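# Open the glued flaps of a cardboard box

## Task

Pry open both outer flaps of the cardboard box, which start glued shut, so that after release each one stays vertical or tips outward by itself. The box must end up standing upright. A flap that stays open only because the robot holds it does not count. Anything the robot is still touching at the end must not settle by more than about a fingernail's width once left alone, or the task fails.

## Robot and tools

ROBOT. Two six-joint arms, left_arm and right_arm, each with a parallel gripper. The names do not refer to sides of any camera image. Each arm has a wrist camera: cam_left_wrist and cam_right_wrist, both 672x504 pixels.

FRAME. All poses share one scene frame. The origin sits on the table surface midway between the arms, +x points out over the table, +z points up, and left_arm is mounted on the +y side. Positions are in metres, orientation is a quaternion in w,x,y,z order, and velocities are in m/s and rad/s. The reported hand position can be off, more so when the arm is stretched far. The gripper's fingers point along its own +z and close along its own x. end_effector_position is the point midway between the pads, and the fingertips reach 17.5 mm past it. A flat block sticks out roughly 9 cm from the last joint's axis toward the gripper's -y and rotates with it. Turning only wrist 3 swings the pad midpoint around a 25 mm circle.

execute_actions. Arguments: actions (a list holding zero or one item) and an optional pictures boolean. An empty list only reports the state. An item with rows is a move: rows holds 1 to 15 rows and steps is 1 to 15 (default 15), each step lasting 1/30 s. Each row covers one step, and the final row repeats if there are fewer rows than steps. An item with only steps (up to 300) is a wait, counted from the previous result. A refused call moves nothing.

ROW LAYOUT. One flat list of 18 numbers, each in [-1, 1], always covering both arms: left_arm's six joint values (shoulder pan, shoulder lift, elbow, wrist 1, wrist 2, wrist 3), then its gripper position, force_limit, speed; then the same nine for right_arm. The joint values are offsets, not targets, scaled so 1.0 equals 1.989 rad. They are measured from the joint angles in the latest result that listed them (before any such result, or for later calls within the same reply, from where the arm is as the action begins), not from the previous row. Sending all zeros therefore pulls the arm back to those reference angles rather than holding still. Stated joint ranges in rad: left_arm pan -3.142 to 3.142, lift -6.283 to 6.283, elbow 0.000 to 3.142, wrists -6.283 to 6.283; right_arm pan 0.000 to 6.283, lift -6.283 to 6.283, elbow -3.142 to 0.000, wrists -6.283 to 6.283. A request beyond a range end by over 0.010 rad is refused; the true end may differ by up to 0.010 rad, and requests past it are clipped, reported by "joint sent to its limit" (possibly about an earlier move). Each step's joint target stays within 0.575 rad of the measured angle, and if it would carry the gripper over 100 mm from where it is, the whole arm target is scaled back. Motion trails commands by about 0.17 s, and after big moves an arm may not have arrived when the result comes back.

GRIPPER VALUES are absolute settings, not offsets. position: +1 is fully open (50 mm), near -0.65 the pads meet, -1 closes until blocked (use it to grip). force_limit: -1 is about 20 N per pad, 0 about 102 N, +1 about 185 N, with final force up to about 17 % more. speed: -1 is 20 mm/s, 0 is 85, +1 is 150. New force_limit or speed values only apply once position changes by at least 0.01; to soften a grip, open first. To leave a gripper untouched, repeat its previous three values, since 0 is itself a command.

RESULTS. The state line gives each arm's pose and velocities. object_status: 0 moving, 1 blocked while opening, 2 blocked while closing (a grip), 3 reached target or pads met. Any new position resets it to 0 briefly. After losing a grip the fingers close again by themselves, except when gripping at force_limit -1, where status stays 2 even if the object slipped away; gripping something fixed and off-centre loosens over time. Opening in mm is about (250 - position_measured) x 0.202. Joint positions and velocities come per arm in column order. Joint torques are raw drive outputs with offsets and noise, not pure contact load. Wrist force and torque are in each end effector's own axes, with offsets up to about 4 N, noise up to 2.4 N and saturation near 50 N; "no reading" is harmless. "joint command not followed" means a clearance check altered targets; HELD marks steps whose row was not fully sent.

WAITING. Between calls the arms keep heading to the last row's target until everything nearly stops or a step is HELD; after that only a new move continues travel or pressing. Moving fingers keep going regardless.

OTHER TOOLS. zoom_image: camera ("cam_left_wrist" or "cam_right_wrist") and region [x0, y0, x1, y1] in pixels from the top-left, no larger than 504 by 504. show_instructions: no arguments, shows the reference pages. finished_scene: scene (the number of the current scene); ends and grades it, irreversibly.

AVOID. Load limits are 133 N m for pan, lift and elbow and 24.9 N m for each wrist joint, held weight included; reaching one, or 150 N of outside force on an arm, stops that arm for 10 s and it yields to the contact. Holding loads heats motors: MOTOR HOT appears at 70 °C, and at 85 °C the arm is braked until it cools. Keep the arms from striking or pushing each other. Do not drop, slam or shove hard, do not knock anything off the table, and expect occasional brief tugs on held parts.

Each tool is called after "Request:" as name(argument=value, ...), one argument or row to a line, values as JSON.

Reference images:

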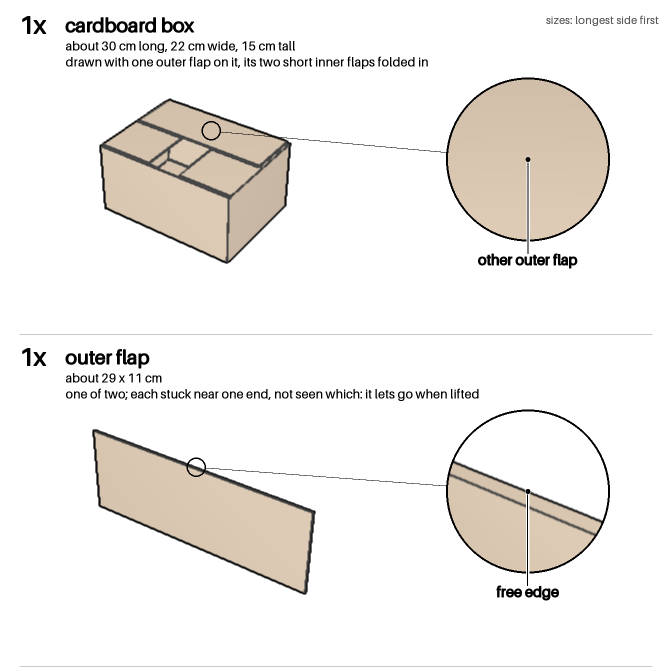

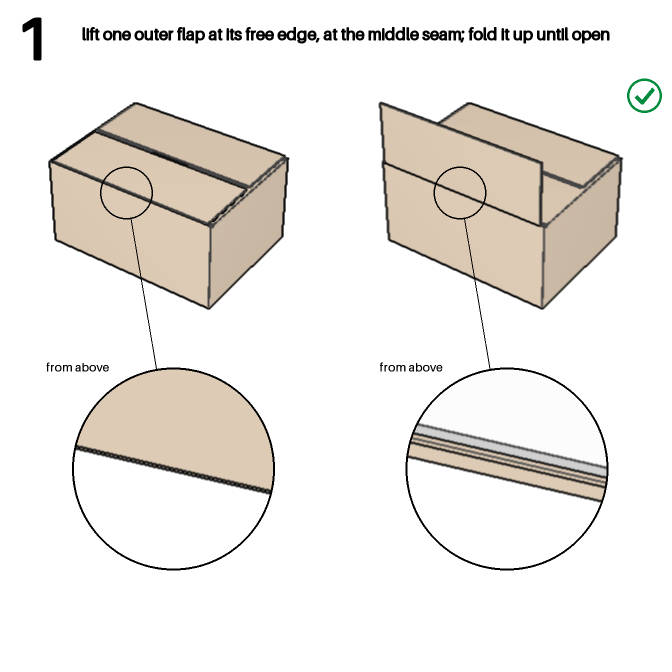

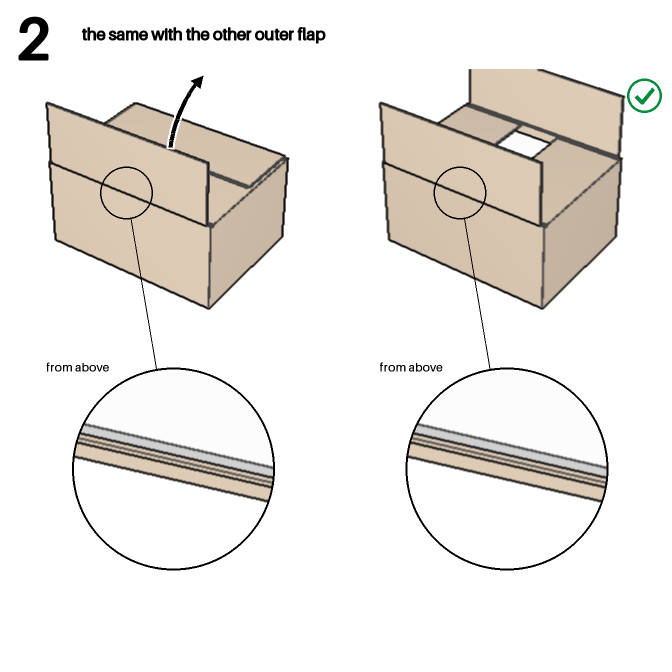

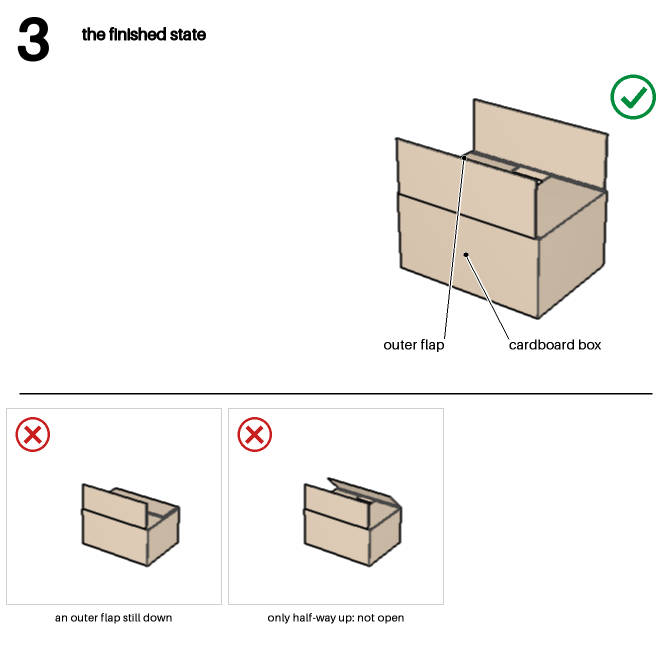

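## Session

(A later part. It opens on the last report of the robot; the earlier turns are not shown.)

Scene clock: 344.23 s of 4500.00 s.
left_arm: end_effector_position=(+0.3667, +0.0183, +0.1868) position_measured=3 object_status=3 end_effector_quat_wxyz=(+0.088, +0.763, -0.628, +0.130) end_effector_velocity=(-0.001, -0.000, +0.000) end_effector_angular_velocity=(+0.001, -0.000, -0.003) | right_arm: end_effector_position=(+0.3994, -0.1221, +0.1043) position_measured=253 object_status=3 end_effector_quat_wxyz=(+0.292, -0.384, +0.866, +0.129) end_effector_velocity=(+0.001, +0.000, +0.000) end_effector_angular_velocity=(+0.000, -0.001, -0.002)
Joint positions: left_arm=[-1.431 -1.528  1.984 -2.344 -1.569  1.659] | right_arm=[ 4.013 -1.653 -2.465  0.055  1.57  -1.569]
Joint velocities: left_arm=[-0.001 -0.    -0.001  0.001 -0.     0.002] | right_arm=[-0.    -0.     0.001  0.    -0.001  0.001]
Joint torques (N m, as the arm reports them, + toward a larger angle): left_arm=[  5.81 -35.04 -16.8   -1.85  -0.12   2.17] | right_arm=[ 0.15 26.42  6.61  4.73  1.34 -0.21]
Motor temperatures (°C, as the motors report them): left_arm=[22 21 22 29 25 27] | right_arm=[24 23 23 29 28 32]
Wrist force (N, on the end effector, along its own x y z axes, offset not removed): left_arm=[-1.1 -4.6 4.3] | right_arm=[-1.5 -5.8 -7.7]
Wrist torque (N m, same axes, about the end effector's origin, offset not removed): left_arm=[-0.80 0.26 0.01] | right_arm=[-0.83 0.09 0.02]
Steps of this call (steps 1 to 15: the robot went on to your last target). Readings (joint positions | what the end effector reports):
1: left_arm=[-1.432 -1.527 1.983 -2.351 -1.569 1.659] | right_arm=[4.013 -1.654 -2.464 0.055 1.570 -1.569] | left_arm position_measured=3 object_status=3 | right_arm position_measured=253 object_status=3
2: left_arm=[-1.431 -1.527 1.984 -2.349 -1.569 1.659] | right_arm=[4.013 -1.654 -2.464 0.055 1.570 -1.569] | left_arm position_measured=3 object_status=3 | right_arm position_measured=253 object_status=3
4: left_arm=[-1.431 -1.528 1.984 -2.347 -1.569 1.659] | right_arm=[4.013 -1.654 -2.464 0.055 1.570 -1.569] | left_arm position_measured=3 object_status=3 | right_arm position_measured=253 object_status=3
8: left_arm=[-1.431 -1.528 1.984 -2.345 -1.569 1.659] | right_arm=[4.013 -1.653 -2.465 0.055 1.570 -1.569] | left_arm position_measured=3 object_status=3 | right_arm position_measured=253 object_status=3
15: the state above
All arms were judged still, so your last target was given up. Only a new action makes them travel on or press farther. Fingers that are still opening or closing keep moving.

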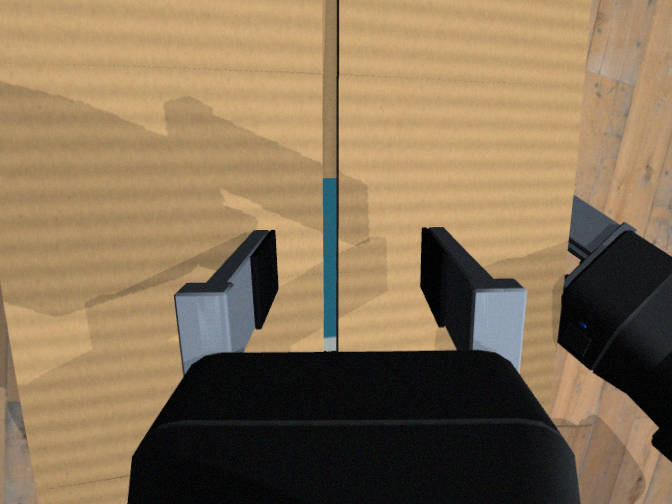

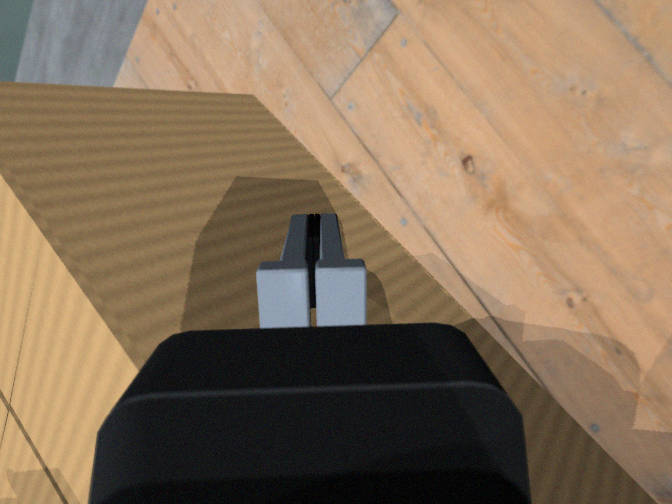

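Request:
execute_actions(
  actions=[
    {"rows":[[0,0.0282,-0.030,0.0028,0,0,1,0,0,0,0,0,0,0,0,-1,0,0]]},
  ],
  pictures=false,
)

Request:
execute_actions(
  actions=[
    {"rows":[[0,0.0085,0.0035,-0.012,0,0,1,0,0,0,0,0,0,0,0,-1,0,0]]},
  ],
)

Request:
zoom_image(
  camera="cam_left_wrist",
  region=[190,170,330,310],
)

Scene clock: 353.87 s of 4500.00 s.
left_arm: end_effector_position=(+0.3732, -0.0038, +0.1860) position_measured=3 object_status=3 end_effector_quat_wxyz=(+0.088, +0.763, -0.628, +0.130) end_effector_velocity=(+0.002, -0.007, +0.000) end_effector_angular_velocity=(-0.001, +0.000, +0.001) | right_arm: end_effector_position=(+0.3994, -0.1221, +0.1043) position_measured=253 object_status=3 end_effector_quat_wxyz=(+0.292, -0.384, +0.866, +0.129) end_effector_velocity=(-0.000, -0.000, -0.001) end_effector_angular_velocity=(-0.001, +0.003, -0.001)
Joint positions: left_arm=[-1.431 -1.474  1.927 -2.338 -1.569  1.659] | right_arm=[ 4.013 -1.653 -2.465  0.055  1.57  -1.569]
Joint velocities: left_arm=[ 0.001  0.016 -0.018  0.002 -0.    -0.001] | right_arm=[-0.    -0.001 -0.001 -0.     0.     0.001]
Joint torques (N m, as the arm reports them, + toward a larger angle): left_arm=[ -2.18 -23.44 -28.58  -2.22   0.01   1.88] | right_arm=[ 9.34 27.    8.72  1.85  1.59 -0.13]
Motor temperatures (°C, as the motors report them): left_arm=[22 21 22 29 25 27] | right_arm=[24 23 23 29 28 32]
Wrist force (N, on the end effector, along its own x y z axes, offset not removed): left_arm=[-3.7 2.0 1.8] | right_arm=[0.1 -6.6 -8.0]
Wrist torque (N m, same axes, about the end effector's origin, offset not removed): left_arm=[0.42 0.48 -0.07] | right_arm=[-1.02 -0.02 0.10]
Steps of this call (steps 1 to 90: nothing new was sent; then 6.13 s passed at rest; steps 91 to 105: all 15 steps of this action). Readings (joint positions | what the end effector reports):
91: left_arm=[-1.431 -1.528 1.984 -2.344 -1.569 1.659] | right_arm=[4.013 -1.653 -2.465 0.055 1.570 -1.569] | left_arm position_measured=3 object_status=3 | right_arm position_measured=253 object_status=3
92: left_arm=[-1.431 -1.525 1.982 -2.343 -1.569 1.659] | right_arm=[4.013 -1.653 -2.465 0.055 1.570 -1.569] | left_arm position_measured=3 object_status=3 | right_arm position_measured=253 object_status=3
94: left_arm=[-1.431 -1.507 1.962 -2.341 -1.569 1.659] | right_arm=[4.013 -1.653 -2.465 0.055 1.570 -1.569] | left_arm position_measured=3 object_status=3 | right_arm position_measured=253 object_status=3
98: left_arm=[-1.431 -1.484 1.938 -2.339 -1.569 1.659] | right_arm=[4.013 -1.653 -2.465 0.055 1.570 -1.569] | left_arm position_measured=3 object_status=3 | right_arm position_measured=253 object_status=3
105: the state above

Scene clock: 354.37 s of 4500.00 s.
left_arm: end_effector_position=(+0.3740, -0.0066, +0.1773) position_measured=3 object_status=3 end_effector_quat_wxyz=(+0.088, +0.763, -0.628, +0.130) end_effector_velocity=(+0.000, -0.001, -0.002) end_effector_angular_velocity=(-0.001, -0.000, +0.000) | right_arm: end_effector_position=(+0.3994, -0.1221, +0.1043) position_measured=253 object_status=3 end_effector_quat_wxyz=(+0.292, -0.384, +0.866, +0.129) end_effector_velocity=(-0.000, -0.001, -0.001) end_effector_angular_velocity=(-0.003, +0.001, -0.001)
Joint positions: left_arm=[-1.431 -1.457  1.934 -2.362 -1.569  1.659] | right_arm=[ 4.013 -1.653 -2.465  0.055  1.57  -1.569]
Joint velocities: left_arm=[-0.     0.004  0.001 -0.006 -0.    -0.001] | right_arm=[-0.    -0.    -0.001 -0.001 -0.001 -0.   ]
Joint torques (N m, as the arm reports them, + toward a larger angle): left_arm=[ -1.84 -20.02 -14.83  -4.74  -0.07   1.83] | right_arm=[ 8.24 26.75  9.18  1.72  0.94 -0.26]
Motor temperatures (°C, as the motors report them): left_arm=[22 21 22 29 25 27] | right_arm=[24 23 23 29 28 32]
Wrist force (N, on the end effector, along its own x y z axes, offset not removed): left_arm=[-1.8 -1.9 -1.3] | right_arm=[0.6 -5.8 -8.5]
Wrist torque (N m, same axes, about the end effector's origin, offset not removed): left_arm=[-0.19 -0.13 0.15] | right_arm=[-0.81 -0.08 -0.11]
Steps of this call (steps 1 to 15: all 15 steps of this action). Readings (joint positions | what the end effector reports):
1: left_arm=[-1.431 -1.473 1.926 -2.338 -1.569 1.659] | right_arm=[4.013 -1.653 -2.465 0.055 1.570 -1.569] | left_arm position_measured=3 object_status=3 | right_arm position_measured=253 object_status=3
2: left_arm=[-1.431 -1.472 1.927 -2.340 -1.569 1.659] | right_arm=[4.013 -1.653 -2.465 0.055 1.570 -1.569] | left_arm position_measured=3 object_status=3 | right_arm position_measured=253 object_status=3
4: left_arm=[-1.431 -1.466 1.929 -2.348 -1.569 1.659] | right_arm=[4.013 -1.653 -2.465 0.055 1.570 -1.569] | left_arm position_measured=3 object_status=3 | right_arm position_measured=253 object_status=3
8: left_arm=[-1.431 -1.460 1.932 -2.357 -1.569 1.659] | right_arm=[4.013 -1.653 -2.465 0.055 1.570 -1.569] | left_arm position_measured=3 object_status=3 | right_arm position_measured=253 object_status=3
15: the state above

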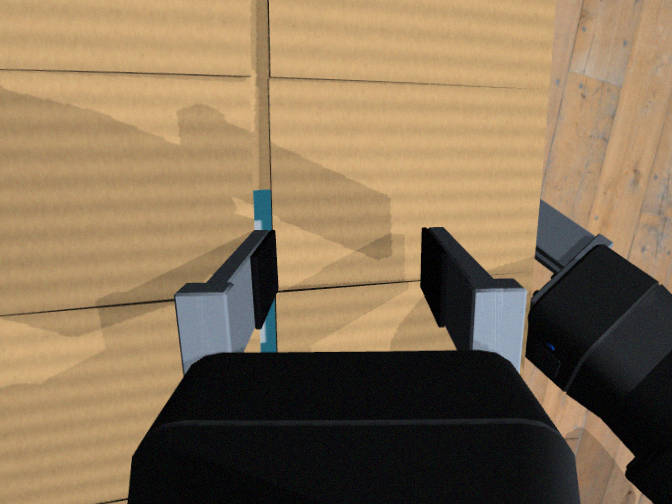

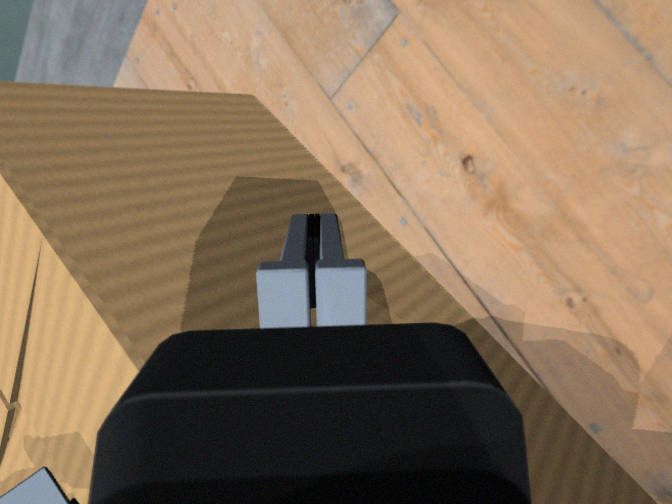

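Region (190, 170, 330, 310) of cam_left_wrist's 672x504 image, scaled by 3.600, with more detail than that image has.

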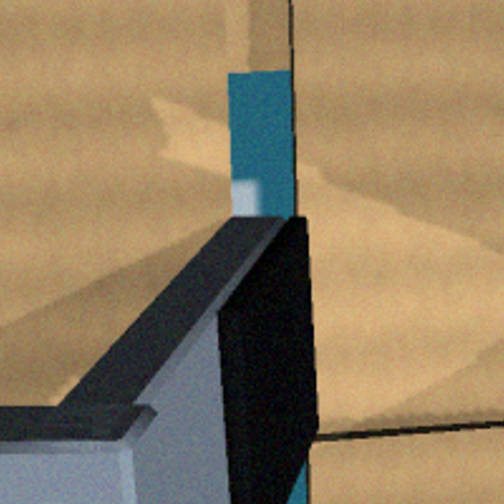

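Request:
execute_actions(
  actions=[
    {"rows":[[0,-0.0017,0.0019,-0.0002,0,0,1,0,0,0,0,0,0,0,0,-1,0,0]],"steps":10},
  ],
  pictures=false,
)

Request:
execute_actions(
  actions=[
    {"rows":[[0,0.0016,0.0024,-0.004,0,0,1,0,0,0,0,0,0,0,0,-1,0,0]],"steps":12},
  ],
)

Request:
zoom_image(
  camera="cam_left_wrist",
  region=[190,170,330,310],
)

Scene clock: 364.03 s of 4500.00 s.
left_arm: end_effector_position=(+0.3736, -0.0053, +0.1772) position_measured=3 object_status=3 end_effector_quat_wxyz=(+0.088, +0.763, -0.628, +0.130) end_effector_velocity=(-0.000, +0.002, +0.001) end_effector_angular_velocity=(-0.000, -0.000, +0.000) | right_arm: end_effector_position=(+0.3994, -0.1221, +0.1043) position_measured=253 object_status=3 end_effector_quat_wxyz=(+0.292, -0.384, +0.866, +0.129) end_effector_velocity=(+0.000, +0.000, +0.000) end_effector_angular_velocity=(+0.000, -0.001, +0.000)
Joint positions: left_arm=[-1.431 -1.46   1.937 -2.362 -1.569  1.659] | right_arm=[ 4.013 -1.653 -2.465  0.055  1.57  -1.569]
Joint velocities: left_arm=[ 0.    -0.005  0.003  0.001  0.    -0.   ] | right_arm=[ 0.     0.001 -0.     0.    -0.    -0.   ]
Joint torques (N m, as the arm reports them, + toward a larger angle): left_arm=[ -2.46 -35.5  -13.71  -1.12   0.01   1.8 ] | right_arm=[ 8.37 26.94  7.33  1.6   1.52  0.11]
Motor temperatures (°C, as the motors report them): left_arm=[22 21 22 29 25 27] | right_arm=[24 23 23 29 28 32]
Wrist force (N, on the end effector, along its own x y z axes, offset not removed): left_arm=[2.2 -4.1 0.0] | right_arm=[-1.8 -2.9 -3.5]
Wrist torque (N m, same axes, about the end effector's origin, offset not removed): left_arm=[-0.25 0.12 0.20] | right_arm=[-0.33 0.19 -0.01]
Steps of this call (steps 1 to 15: the robot went on to your last target; steps 16 to 90: nothing new was sent; then 6.33 s passed at rest; steps 91 to 100: all 10 steps of this action). Readings (joint positions | what the end effector reports):
91: left_arm=[-1.431 -1.457 1.934 -2.362 -1.569 1.659] | right_arm=[4.013 -1.653 -2.465 0.055 1.570 -1.569] | left_arm position_measured=3 object_status=3 | right_arm position_measured=253 object_status=3
92: left_arm=[-1.431 -1.457 1.934 -2.362 -1.569 1.659] | right_arm=[4.013 -1.653 -2.465 0.055 1.570 -1.569] | left_arm position_measured=3 object_status=3 | right_arm position_measured=253 object_status=3
94: left_arm=[-1.431 -1.458 1.935 -2.362 -1.569 1.659] | right_arm=[4.013 -1.653 -2.465 0.055 1.570 -1.569] | left_arm position_measured=3 object_status=3 | right_arm position_measured=253 object_status=3
98: left_arm=[-1.431 -1.460 1.937 -2.362 -1.569 1.659] | right_arm=[4.013 -1.653 -2.465 0.055 1.570 -1.569] | left_arm position_measured=3 object_status=3 | right_arm position_measured=253 object_status=3
100: the state above

Scene clock: 364.43 s of 4500.00 s.
left_arm: end_effector_position=(+0.3736, -0.0052, +0.1746) position_measured=3 object_status=3 end_effector_quat_wxyz=(+0.088, +0.763, -0.628, +0.130) end_effector_velocity=(-0.000, -0.000, -0.002) end_effector_angular_velocity=(+0.000, +0.000, -0.001) | right_arm: end_effector_position=(+0.3994, -0.1221, +0.1043) position_measured=253 object_status=3 end_effector_quat_wxyz=(+0.292, -0.384, +0.866, +0.129) end_effector_velocity=(+0.000, +0.000, +0.000) end_effector_angular_velocity=(+0.000, -0.001, +0.002)
Joint positions: left_arm=[-1.431 -1.457  1.941 -2.369 -1.569  1.659] | right_arm=[ 4.013 -1.653 -2.465  0.055  1.57  -1.569]
Joint velocities: left_arm=[-0.001  0.003  0.002 -0.004 -0.     0.   ] | right_arm=[-0.    -0.     0.001  0.     0.    -0.002]
Joint torques (N m, as the arm reports them, + toward a larger angle): left_arm=[ -2.08 -10.71  -8.61  -2.33  -0.02   1.81] | right_arm=[ 7.37 26.54  9.23  1.62  1.3  -0.07]
Motor temperatures (°C, as the motors report them): left_arm=[22 21 22 29 25 27] | right_arm=[24 23 23 29 28 32]
Wrist force (N, on the end effector, along its own x y z axes, offset not removed): left_arm=[3.8 -5.8 -21.3] | right_arm=[-0.9 -3.3 -3.3]
Wrist torque (N m, same axes, about the end effector's origin, offset not removed): left_arm=[-0.95 -0.53 0.06] | right_arm=[-0.38 0.12 0.13]
Steps of this call (steps 1 to 12: all 12 steps of this action). Readings (joint positions | what the end effector reports):
1: left_arm=[-1.431 -1.460 1.937 -2.362 -1.569 1.659] | right_arm=[4.013 -1.653 -2.465 0.055 1.570 -1.569] | left_arm position_measured=3 object_status=3 | right_arm position_measured=253 object_status=3
2: left_arm=[-1.431 -1.460 1.937 -2.362 -1.569 1.659] | right_arm=[4.013 -1.653 -2.465 0.055 1.570 -1.569] | left_arm position_measured=3 object_status=3 | right_arm position_measured=253 object_status=3
4: left_arm=[-1.431 -1.459 1.939 -2.365 -1.569 1.659] | right_arm=[4.013 -1.653 -2.465 0.055 1.570 -1.569] | left_arm position_measured=3 object_status=3 | right_arm position_measured=253 object_status=3
8: left_arm=[-1.431 -1.458 1.941 -2.368 -1.569 1.659] | right_arm=[4.013 -1.653 -2.465 0.055 1.570 -1.569] | left_arm position_measured=3 object_status=3 | right_arm position_measured=253 object_status=3
12: the state above

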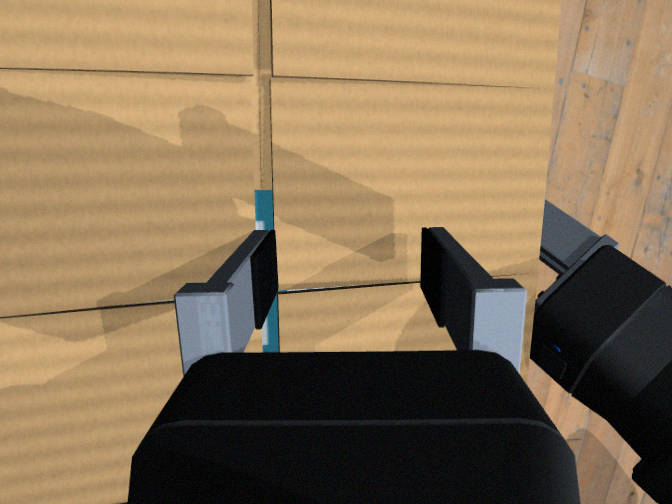

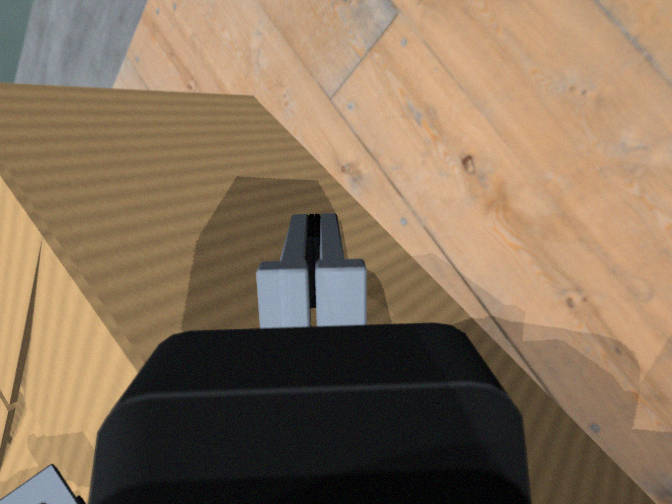

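Region (190, 170, 330, 310) of cam_left_wrist's 672x504 image, scaled by 3.600, with more detail than that image has.

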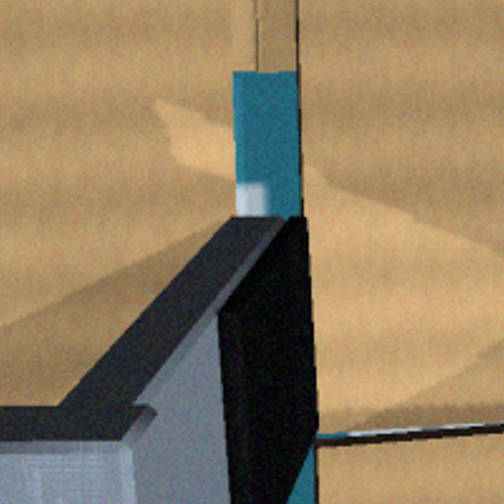

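Request:
execute_actions(
  actions=[
    {"rows":[[0,0.0032,0.0014,-0.0046,0,0,1,0,0,0,0,0,0,0,0,-1,0,0]],"steps":13},
  ],
  pictures=false,
)

Request:
execute_actions(
  actions=[
    {"rows":[[0,0.0032,0.0014,-0.0046,0,0,1,0,0,0,0,0,0,0,0,-1,0,0]],"steps":13},
  ],
  pictures=false,
)

Scene clock: 375.10 s of 4500.00 s.
left_arm: end_effector_position=(+0.3739, -0.0061, +0.1714) position_measured=3 object_status=3 end_effector_quat_wxyz=(+0.088, +0.763, -0.628, +0.130) end_effector_velocity=(-0.000, -0.000, -0.002) end_effector_angular_velocity=(+0.000, +0.000, -0.001) | right_arm: end_effector_position=(+0.3994, -0.1221, +0.1043) position_measured=253 object_status=3 end_effector_quat_wxyz=(+0.292, -0.384, +0.866, +0.129) end_effector_velocity=(+0.001, +0.001, +0.001) end_effector_angular_velocity=(+0.002, -0.003, -0.000)
Joint positions: left_arm=[-1.431 -1.451  1.944 -2.378 -1.569  1.659] | right_arm=[ 4.013 -1.653 -2.465  0.055  1.57  -1.569]
Joint velocities: left_arm=[-0.     0.003  0.002 -0.005 -0.     0.   ] | right_arm=[-0.    -0.     0.002  0.001 -0.001 -0.   ]
Joint torques (N m, as the arm reports them, + toward a larger angle): left_arm=[-2.44  4.12 -0.49 -2.42 -0.03  1.56] | right_arm=[ 8.23 25.51  8.6   1.83  1.06 -0.32]
Motor temperatures (°C, as the motors report them): left_arm=[22 21 22 29 25 27] | right_arm=[24 23 23 29 28 32]
Wrist force (N, on the end effector, along its own x y z axes, offset not removed): left_arm=[-2.4 5.2 -50.0] | right_arm=[2.8 -2.6 0.7]
Wrist torque (N m, same axes, about the end effector's origin, offset not removed): left_arm=[-0.08 -1.47 0.07] | right_arm=[-0.26 -0.58 -0.01]
Steps of this call (steps 1 to 15: the robot went on to your last target; steps 16 to 90: nothing new was sent; then 7.23 s passed at rest; steps 91 to 103: all 13 steps of this action). Readings (joint positions | what the end effector reports):
91: left_arm=[-1.431 -1.457 1.942 -2.370 -1.569 1.659] | right_arm=[4.013 -1.653 -2.465 0.055 1.570 -1.569] | left_arm position_measured=3 object_status=3 | right_arm position_measured=253 object_status=3
92: left_arm=[-1.431 -1.456 1.942 -2.371 -1.569 1.659] | right_arm=[4.013 -1.653 -2.465 0.055 1.570 -1.569] | left_arm position_measured=3 object_status=3 | right_arm position_measured=253 object_status=3
94: left_arm=[-1.431 -1.454 1.943 -2.374 -1.569 1.659] | right_arm=[4.013 -1.653 -2.465 0.055 1.570 -1.569] | left_arm position_measured=3 object_status=3 | right_arm position_measured=253 object_status=3
98: left_arm=[-1.431 -1.452 1.944 -2.377 -1.569 1.659] | right_arm=[4.013 -1.653 -2.465 0.055 1.570 -1.569] | left_arm position_measured=3 object_status=3 | right_arm position_measured=253 object_status=3
103: the state above

Scene clock: 375.53 s of 4500.00 s.
left_arm: end_effector_position=(+0.3741, -0.0071, +0.1684) position_measured=3 object_status=3 end_effector_quat_wxyz=(+0.088, +0.763, -0.628, +0.130) end_effector_velocity=(+0.000, -0.000, -0.002) end_effector_angular_velocity=(+0.001, +0.000, +0.001) | right_arm: end_effector_position=(+0.3994, -0.1221, +0.1043) position_measured=253 object_status=3 end_effector_quat_wxyz=(+0.292, -0.384, +0.866, +0.129) end_effector_velocity=(+0.000, +0.000, +0.000) end_effector_angular_velocity=(+0.000, -0.000, +0.000)
Joint positions: left_arm=[-1.431 -1.446  1.946 -2.387 -1.569  1.659] | right_arm=[ 4.013 -1.653 -2.465  0.055  1.57  -1.569]
Joint velocities: left_arm=[ 0.     0.003  0.002 -0.004  0.    -0.   ] | right_arm=[-0.     0.     0.001 -0.     0.    -0.   ]
Joint torques (N m, as the arm reports them, + toward a larger angle): left_arm=[-1.83 42.81 22.47  3.11  0.09  1.33] | right_arm=[ 6.25 27.22  7.6   1.64  1.34 -0.09]
Motor temperatures (°C, as the motors report them): left_arm=[22 21 22 29 25 27] | right_arm=[24 23 23 29 28 32]
Wrist force (N, on the end effector, along its own x y z axes, offset not removed): left_arm=[-3.4 6.2 -50.0] | right_arm=[1.2 -7.4 -3.0]
Wrist torque (N m, same axes, about the end effector's origin, offset not removed): left_arm=[1.56 -3.11 0.11] | right_arm=[-0.61 -0.05 -0.02]
Steps of this call (steps 1 to 13: all 13 steps of this action). Readings (joint positions | what the end effector reports):
1: left_arm=[-1.431 -1.451 1.944 -2.378 -1.569 1.659] | right_arm=[4.013 -1.653 -2.465 0.055 1.570 -1.569] | left_arm position_measured=3 object_status=3 | right_arm position_measured=253 object_status=3
2: left_arm=[-1.431 -1.451 1.944 -2.379 -1.569 1.659] | right_arm=[4.013 -1.653 -2.465 0.055 1.570 -1.569] | left_arm position_measured=3 object_status=3 | right_arm position_measured=253 object_status=3
4: left_arm=[-1.431 -1.449 1.945 -2.382 -1.569 1.659] | right_arm=[4.013 -1.653 -2.465 0.055 1.570 -1.569] | left_arm position_measured=3 object_status=3 | right_arm position_measured=253 object_status=3
8: left_arm=[-1.431 -1.447 1.946 -2.386 -1.569 1.659] | right_arm=[4.013 -1.653 -2.465 0.055 1.570 -1.569] | left_arm position_measured=3 object_status=3 | right_arm position_measured=253 object_status=3
13: the state above

Too stiff here; back off.

Request:
execute_actions(
  actions=[
    {"rows":[[0,-0.012,-0.0052,0.0172,0,0,1,0,0,0,0,0,0,0,0,-1,0,0]]},
  ],
)

Scene clock: 379.00 s of 4500.00 s.
left_arm: end_effector_position=(+0.3731, -0.0035, +0.1807) position_measured=3 object_status=3 end_effector_quat_wxyz=(+0.088, +0.763, -0.628, +0.130) end_effector_velocity=(-0.001, +0.000, +0.005) end_effector_angular_velocity=(-0.003, -0.001, -0.001) | right_arm: end_effector_position=(+0.3994, -0.1221, +0.1043) position_measured=253 object_status=3 end_effector_quat_wxyz=(+0.292, -0.384, +0.866, +0.129) end_effector_velocity=(+0.000, -0.000, -0.000) end_effector_angular_velocity=(-0.001, +0.000, -0.001)
Joint positions: left_arm=[-1.431 -1.469  1.937 -2.354 -1.569  1.659] | right_arm=[ 4.013 -1.653 -2.465  0.055  1.57  -1.569]
Joint velocities: left_arm=[-0.001 -0.009 -0.003  0.009 -0.    -0.   ] | right_arm=[-0.    -0.    -0.     0.    -0.001  0.001]
Joint torques (N m, as the arm reports them, + toward a larger angle): left_arm=[ -2.25 -36.93 -30.16  -1.86  -0.02   1.01] | right_arm=[ 7.9  25.14  9.42  2.04  1.4  -0.02]
Motor temperatures (°C, as the motors report them): left_arm=[22 21 23 29 25 27] | right_arm=[24 23 23 29 28 32]
Wrist force (N, on the end effector, along its own x y z axes, offset not removed): left_arm=[0.1 -2.9 1.7] | right_arm=[-0.8 -3.0 -0.6]
Wrist torque (N m, same axes, about the end effector's origin, offset not removed): left_arm=[-0.45 -0.12 0.08] | right_arm=[-0.48 0.22 0.12]
Steps of this call (steps 1 to 15: the robot went on to your last target; steps 16 to 89: nothing new was sent; steps 90 to 104: all 15 steps of this action). Readings (joint positions | what the end effector reports):
90: left_arm=[-1.431 -1.445 1.947 -2.387 -1.569 1.659] | right_arm=[4.013 -1.653 -2.465 0.055 1.570 -1.569] | left_arm position_measured=3 object_status=3 | right_arm position_measured=253 object_status=3
91: left_arm=[-1.431 -1.447 1.946 -2.385 -1.569 1.659] | right_arm=[4.013 -1.653 -2.465 0.055 1.570 -1.569] | left_arm position_measured=3 object_status=3 | right_arm position_measured=253 object_status=3
93: left_arm=[-1.431 -1.454 1.943 -2.373 -1.569 1.659] | right_arm=[4.013 -1.653 -2.465 0.055 1.570 -1.569] | left_arm position_measured=3 object_status=3 | right_arm position_measured=253 object_status=3
97: left_arm=[-1.431 -1.463 1.939 -2.360 -1.569 1.659] | right_arm=[4.013 -1.653 -2.465 0.055 1.570 -1.569] | left_arm position_measured=3 object_status=3 | right_arm position_measured=253 object_status=3
104: the state above

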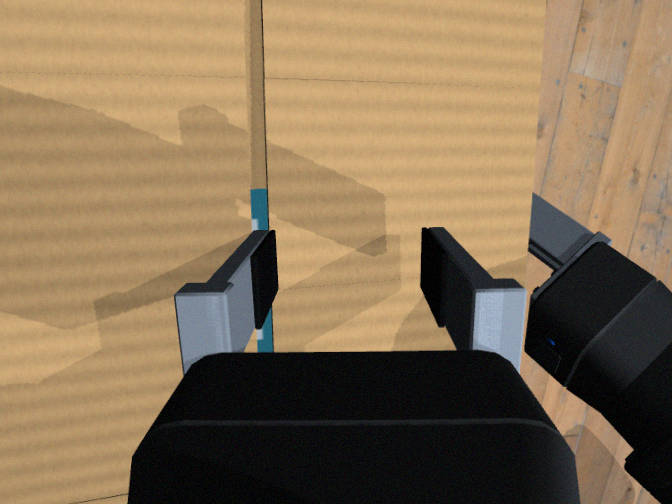

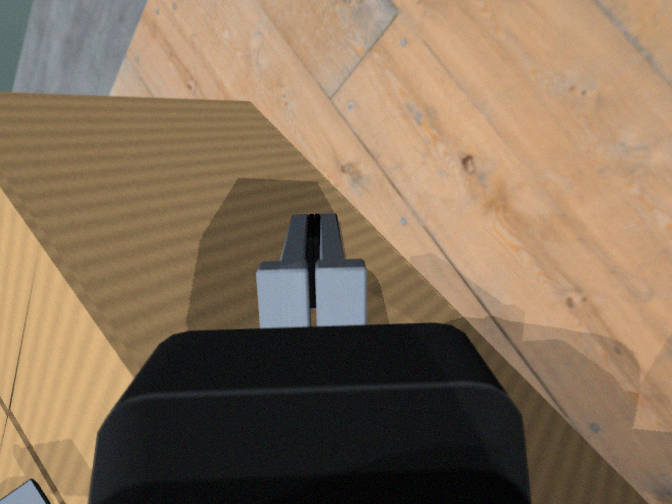

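Request:
execute_actions(
  actions=[
    {"rows":[[0,-0.0045,0.0051,-0.0006,0,0,1,0,0,0,0,0,0,0,0,-1,0,0]],"steps":13},
  ],
  pictures=false,
)

Request:
execute_actions(
  actions=[
    {"rows":[[0,0.0032,0.0048,-0.0080,0,0,1,0,0,0,0,0,0,0,0,-1,0,0]]},
  ],
)

Request:
zoom_image(
  camera="cam_left_wrist",
  region=[190,170,330,310],
)

Scene clock: 391.10 s of 4500.00 s.
left_arm: end_effector_position=(+0.3721, +0.0001, +0.1808) position_measured=3 object_status=3 end_effector_quat_wxyz=(+0.088, +0.763, -0.628, +0.130) end_effector_velocity=(-0.000, +0.002, -0.001) end_effector_angular_velocity=(+0.001, +0.001, +0.002) | right_arm: end_effector_position=(+0.3994, -0.1221, +0.1043) position_measured=253 object_status=3 end_effector_quat_wxyz=(+0.292, -0.384, +0.866, +0.129) end_effector_velocity=(-0.000, -0.000, -0.000) end_effector_angular_velocity=(+0.000, +0.000, -0.001)
Joint positions: left_arm=[-1.431 -1.477  1.946 -2.355 -1.569  1.659] | right_arm=[ 4.013 -1.653 -2.465  0.055  1.57  -1.569]
Joint velocities: left_arm=[ 0.001 -0.003  0.006 -0.001 -0.    -0.001] | right_arm=[-0.    -0.    -0.001  0.001 -0.     0.001]
Joint torques (N m, as the arm reports them, + toward a larger angle): left_arm=[ -2.29 -35.61 -14.58  -3.63  -0.02  -1.34] | right_arm=[ 7.11 26.44  8.35  3.39  1.53 -0.08]
Motor temperatures (°C, as the motors report them): left_arm=[22 21 23 29 25 27] | right_arm=[24 23 23 29 28 32]
Wrist force (N, on the end effector, along its own x y z axes, offset not removed): left_arm=[3.7 0.3 2.8] | right_arm=[0.5 -1.5 -1.2]
Wrist torque (N m, same axes, about the end effector's origin, offset not removed): left_arm=[0.21 0.62 0.16] | right_arm=[-0.26 -0.20 -0.09]
Steps of this call (steps 1 to 15: the robot went on to your last target; steps 16 to 90: nothing new was sent; then 8.67 s passed at rest; steps 91 to 103: all 13 steps of this action). Readings (joint positions | what the end effector reports):
91: left_arm=[-1.431 -1.470 1.936 -2.353 -1.569 1.659] | right_arm=[4.013 -1.653 -2.465 0.055 1.570 -1.569] | left_arm position_measured=3 object_status=3 | right_arm position_measured=253 object_status=3
92: left_arm=[-1.431 -1.470 1.937 -2.353 -1.569 1.659] | right_arm=[4.013 -1.653 -2.465 0.055 1.570 -1.569] | left_arm position_measured=3 object_status=3 | right_arm position_measured=253 object_status=3
94: left_arm=[-1.431 -1.473 1.940 -2.353 -1.569 1.659] | right_arm=[4.013 -1.653 -2.465 0.055 1.570 -1.569] | left_arm position_measured=3 object_status=3 | right_arm position_measured=253 object_status=3
98: left_arm=[-1.431 -1.476 1.944 -2.354 -1.569 1.659] | right_arm=[4.013 -1.653 -2.465 0.055 1.570 -1.569] | left_arm position_measured=3 object_status=3 | right_arm position_measured=253 object_status=3
103: the state above

Scene clock: 391.60 s of 4500.00 s.
left_arm: end_effector_position=(+0.3720, +0.0003, +0.1752) position_measured=3 object_status=3 end_effector_quat_wxyz=(+0.088, +0.763, -0.628, +0.130) end_effector_velocity=(-0.001, +0.000, -0.002) end_effector_angular_velocity=(+0.002, +0.001, -0.001) | right_arm: end_effector_position=(+0.3994, -0.1221, +0.1043) position_measured=253 object_status=3 end_effector_quat_wxyz=(+0.292, -0.384, +0.866, +0.129) end_effector_velocity=(+0.000, +0.000, +0.000) end_effector_angular_velocity=(+0.000, -0.000, +0.000)
Joint positions: left_arm=[-1.431 -1.471  1.955 -2.37  -1.569  1.659] | right_arm=[ 4.013 -1.653 -2.465  0.055  1.57  -1.569]
Joint velocities: left_arm=[-0.001  0.002  0.004 -0.004 -0.    -0.   ] | right_arm=[-0.    -0.     0.001  0.     0.001 -0.001]
Joint torques (N m, as the arm reports them, + toward a larger angle): left_arm=[ -1.96 -17.19  -9.55  -2.06   0.08  -1.31] | right_arm=[ 6.54 26.97  8.87  3.36  1.25 -0.14]
Motor temperatures (°C, as the motors report them): left_arm=[22 21 23 29 25 27] | right_arm=[24 23 23 29 28 32]
Wrist force (N, on the end effector, along its own x y z axes, offset not removed): left_arm=[10.3 2.7 -0.2] | right_arm=[1.1 -1.1 -1.1]
Wrist torque (N m, same axes, about the end effector's origin, offset not removed): left_arm=[0.89 -0.09 0.18] | right_arm=[-0.16 -0.24 -0.15]
Steps of this call (steps 1 to 15: all 15 steps of this action). Readings (joint positions | what the end effector reports):
1: left_arm=[-1.431 -1.477 1.946 -2.355 -1.569 1.659] | right_arm=[4.013 -1.653 -2.465 0.055 1.570 -1.569] | left_arm position_measured=3 object_status=3 | right_arm position_measured=253 object_status=3
2: left_arm=[-1.431 -1.477 1.947 -2.356 -1.569 1.659] | right_arm=[4.013 -1.653 -2.465 0.055 1.570 -1.569] | left_arm position_measured=3 object_status=3 | right_arm position_measured=253 object_status=3
4: left_arm=[-1.431 -1.475 1.950 -2.361 -1.569 1.659] | right_arm=[4.013 -1.653 -2.465 0.055 1.570 -1.569] | left_arm position_measured=3 object_status=3 | right_arm position_measured=253 object_status=3
8: left_arm=[-1.431 -1.472 1.954 -2.367 -1.569 1.659] | right_arm=[4.013 -1.653 -2.465 0.055 1.570 -1.569] | left_arm position_measured=3 object_status=3 | right_arm position_measured=253 object_status=3
15: the state above

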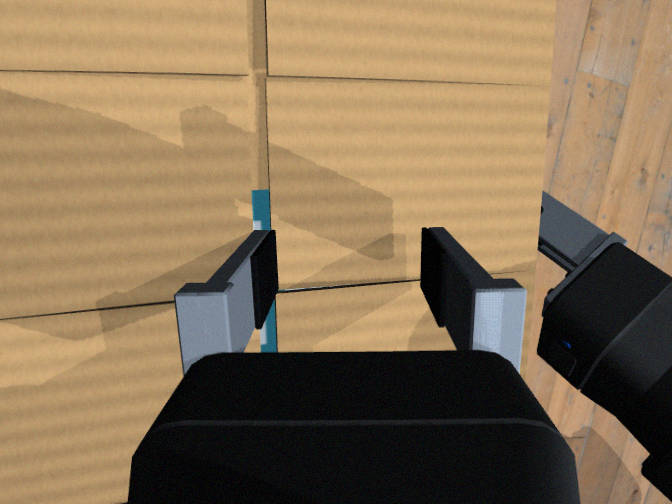

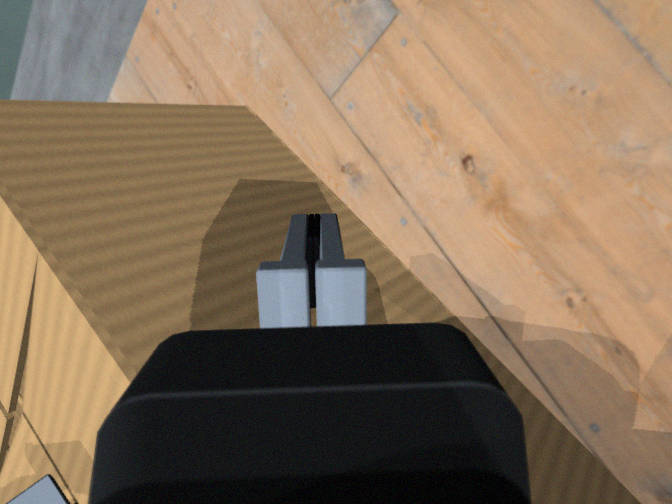

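Region (190, 170, 330, 310) of cam_left_wrist's 672x504 image, scaled by 3.600, with more detail than that image has.

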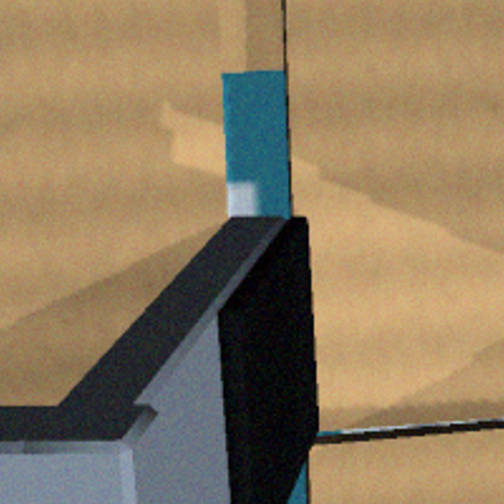

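Request:
execute_actions(
  actions=[
    {"rows":[[0,0.0030,0.0008,-0.0038,0,0,1,0,0,0,0,0,0,0,0,-1,0,0]],"steps":13},
  ],
)

Scene clock: 397.03 s of 4500.00 s.
left_arm: end_effector_position=(+0.3723, -0.0008, +0.1726) position_measured=3 object_status=3 end_effector_quat_wxyz=(+0.088, +0.763, -0.628, +0.130) end_effector_velocity=(+0.000, -0.001, -0.001) end_effector_angular_velocity=(-0.001, +0.000, +0.001) | right_arm: end_effector_position=(+0.3994, -0.1221, +0.1043) position_measured=253 object_status=3 end_effector_quat_wxyz=(+0.292, -0.384, +0.866, +0.129) end_effector_velocity=(+0.000, -0.000, +0.000) end_effector_angular_velocity=(-0.001, -0.001, -0.002)
Joint positions: left_arm=[-1.431 -1.465  1.957 -2.377 -1.569  1.659] | right_arm=[ 4.013 -1.653 -2.465  0.055  1.57  -1.569]
Joint velocities: left_arm=[-0.     0.003 -0.    -0.003 -0.    -0.001] | right_arm=[-0.    -0.     0.    -0.    -0.002  0.001]
Joint torques (N m, as the arm reports them, + toward a larger angle): left_arm=[-2.09 -8.87 -8.72 -3.88 -0.06 -1.29] | right_arm=[ 6.1  26.21  9.7   3.29  1.53 -0.05]
Motor temperatures (°C, as the motors report them): left_arm=[22 21 23 29 25 27] | right_arm=[24 23 23 29 28 32]
Wrist force (N, on the end effector, along its own x y z axes, offset not removed): left_arm=[-1.4 0.8 -25.0] | right_arm=[2.0 -0.9 -0.6]
Wrist torque (N m, same axes, about the end effector's origin, offset not removed): left_arm=[0.10 -0.84 0.17] | right_arm=[-0.03 -0.40 -0.19]
Steps of this call (steps 1 to 15: the robot went on to your last target; steps 16 to 90: nothing new was sent; then 2.00 s passed at rest; steps 91 to 103: all 13 steps of this action). Readings (joint positions | what the end effector reports):
91: left_arm=[-1.431 -1.471 1.956 -2.371 -1.569 1.659] | right_arm=[4.013 -1.653 -2.465 0.055 1.570 -1.569] | left_arm position_measured=3 object_status=3 | right_arm position_measured=253 object_status=3
92: left_arm=[-1.431 -1.470 1.956 -2.371 -1.569 1.659] | right_arm=[4.013 -1.653 -2.465 0.055 1.570 -1.569] | left_arm position_measured=3 object_status=3 | right_arm position_measured=253 object_status=3
94: left_arm=[-1.431 -1.468 1.956 -2.373 -1.569 1.659] | right_arm=[4.013 -1.653 -2.465 0.055 1.570 -1.569] | left_arm position_measured=3 object_status=3 | right_arm position_measured=253 object_status=3
98: left_arm=[-1.431 -1.466 1.957 -2.376 -1.569 1.659] | right_arm=[4.013 -1.653 -2.465 0.055 1.570 -1.569] | left_arm position_measured=3 object_status=3 | right_arm position_measured=253 object_status=3
103: the state above

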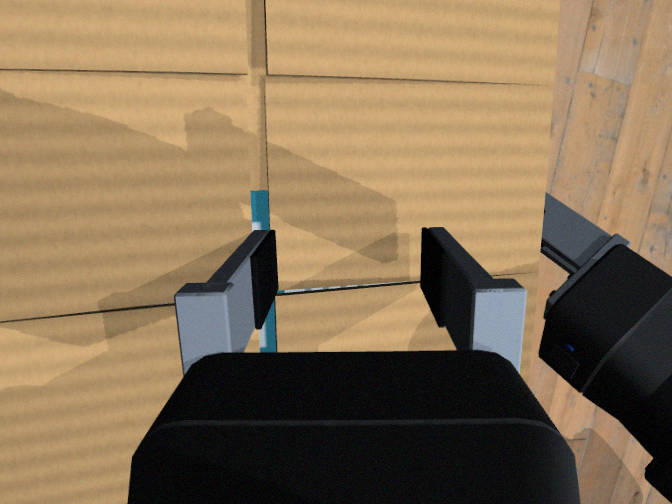

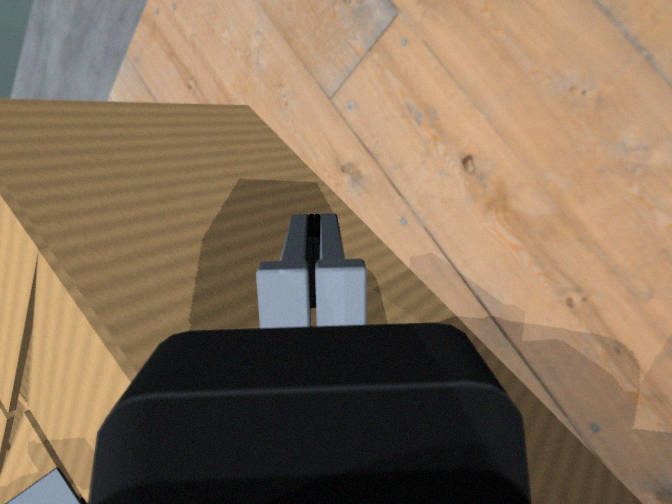

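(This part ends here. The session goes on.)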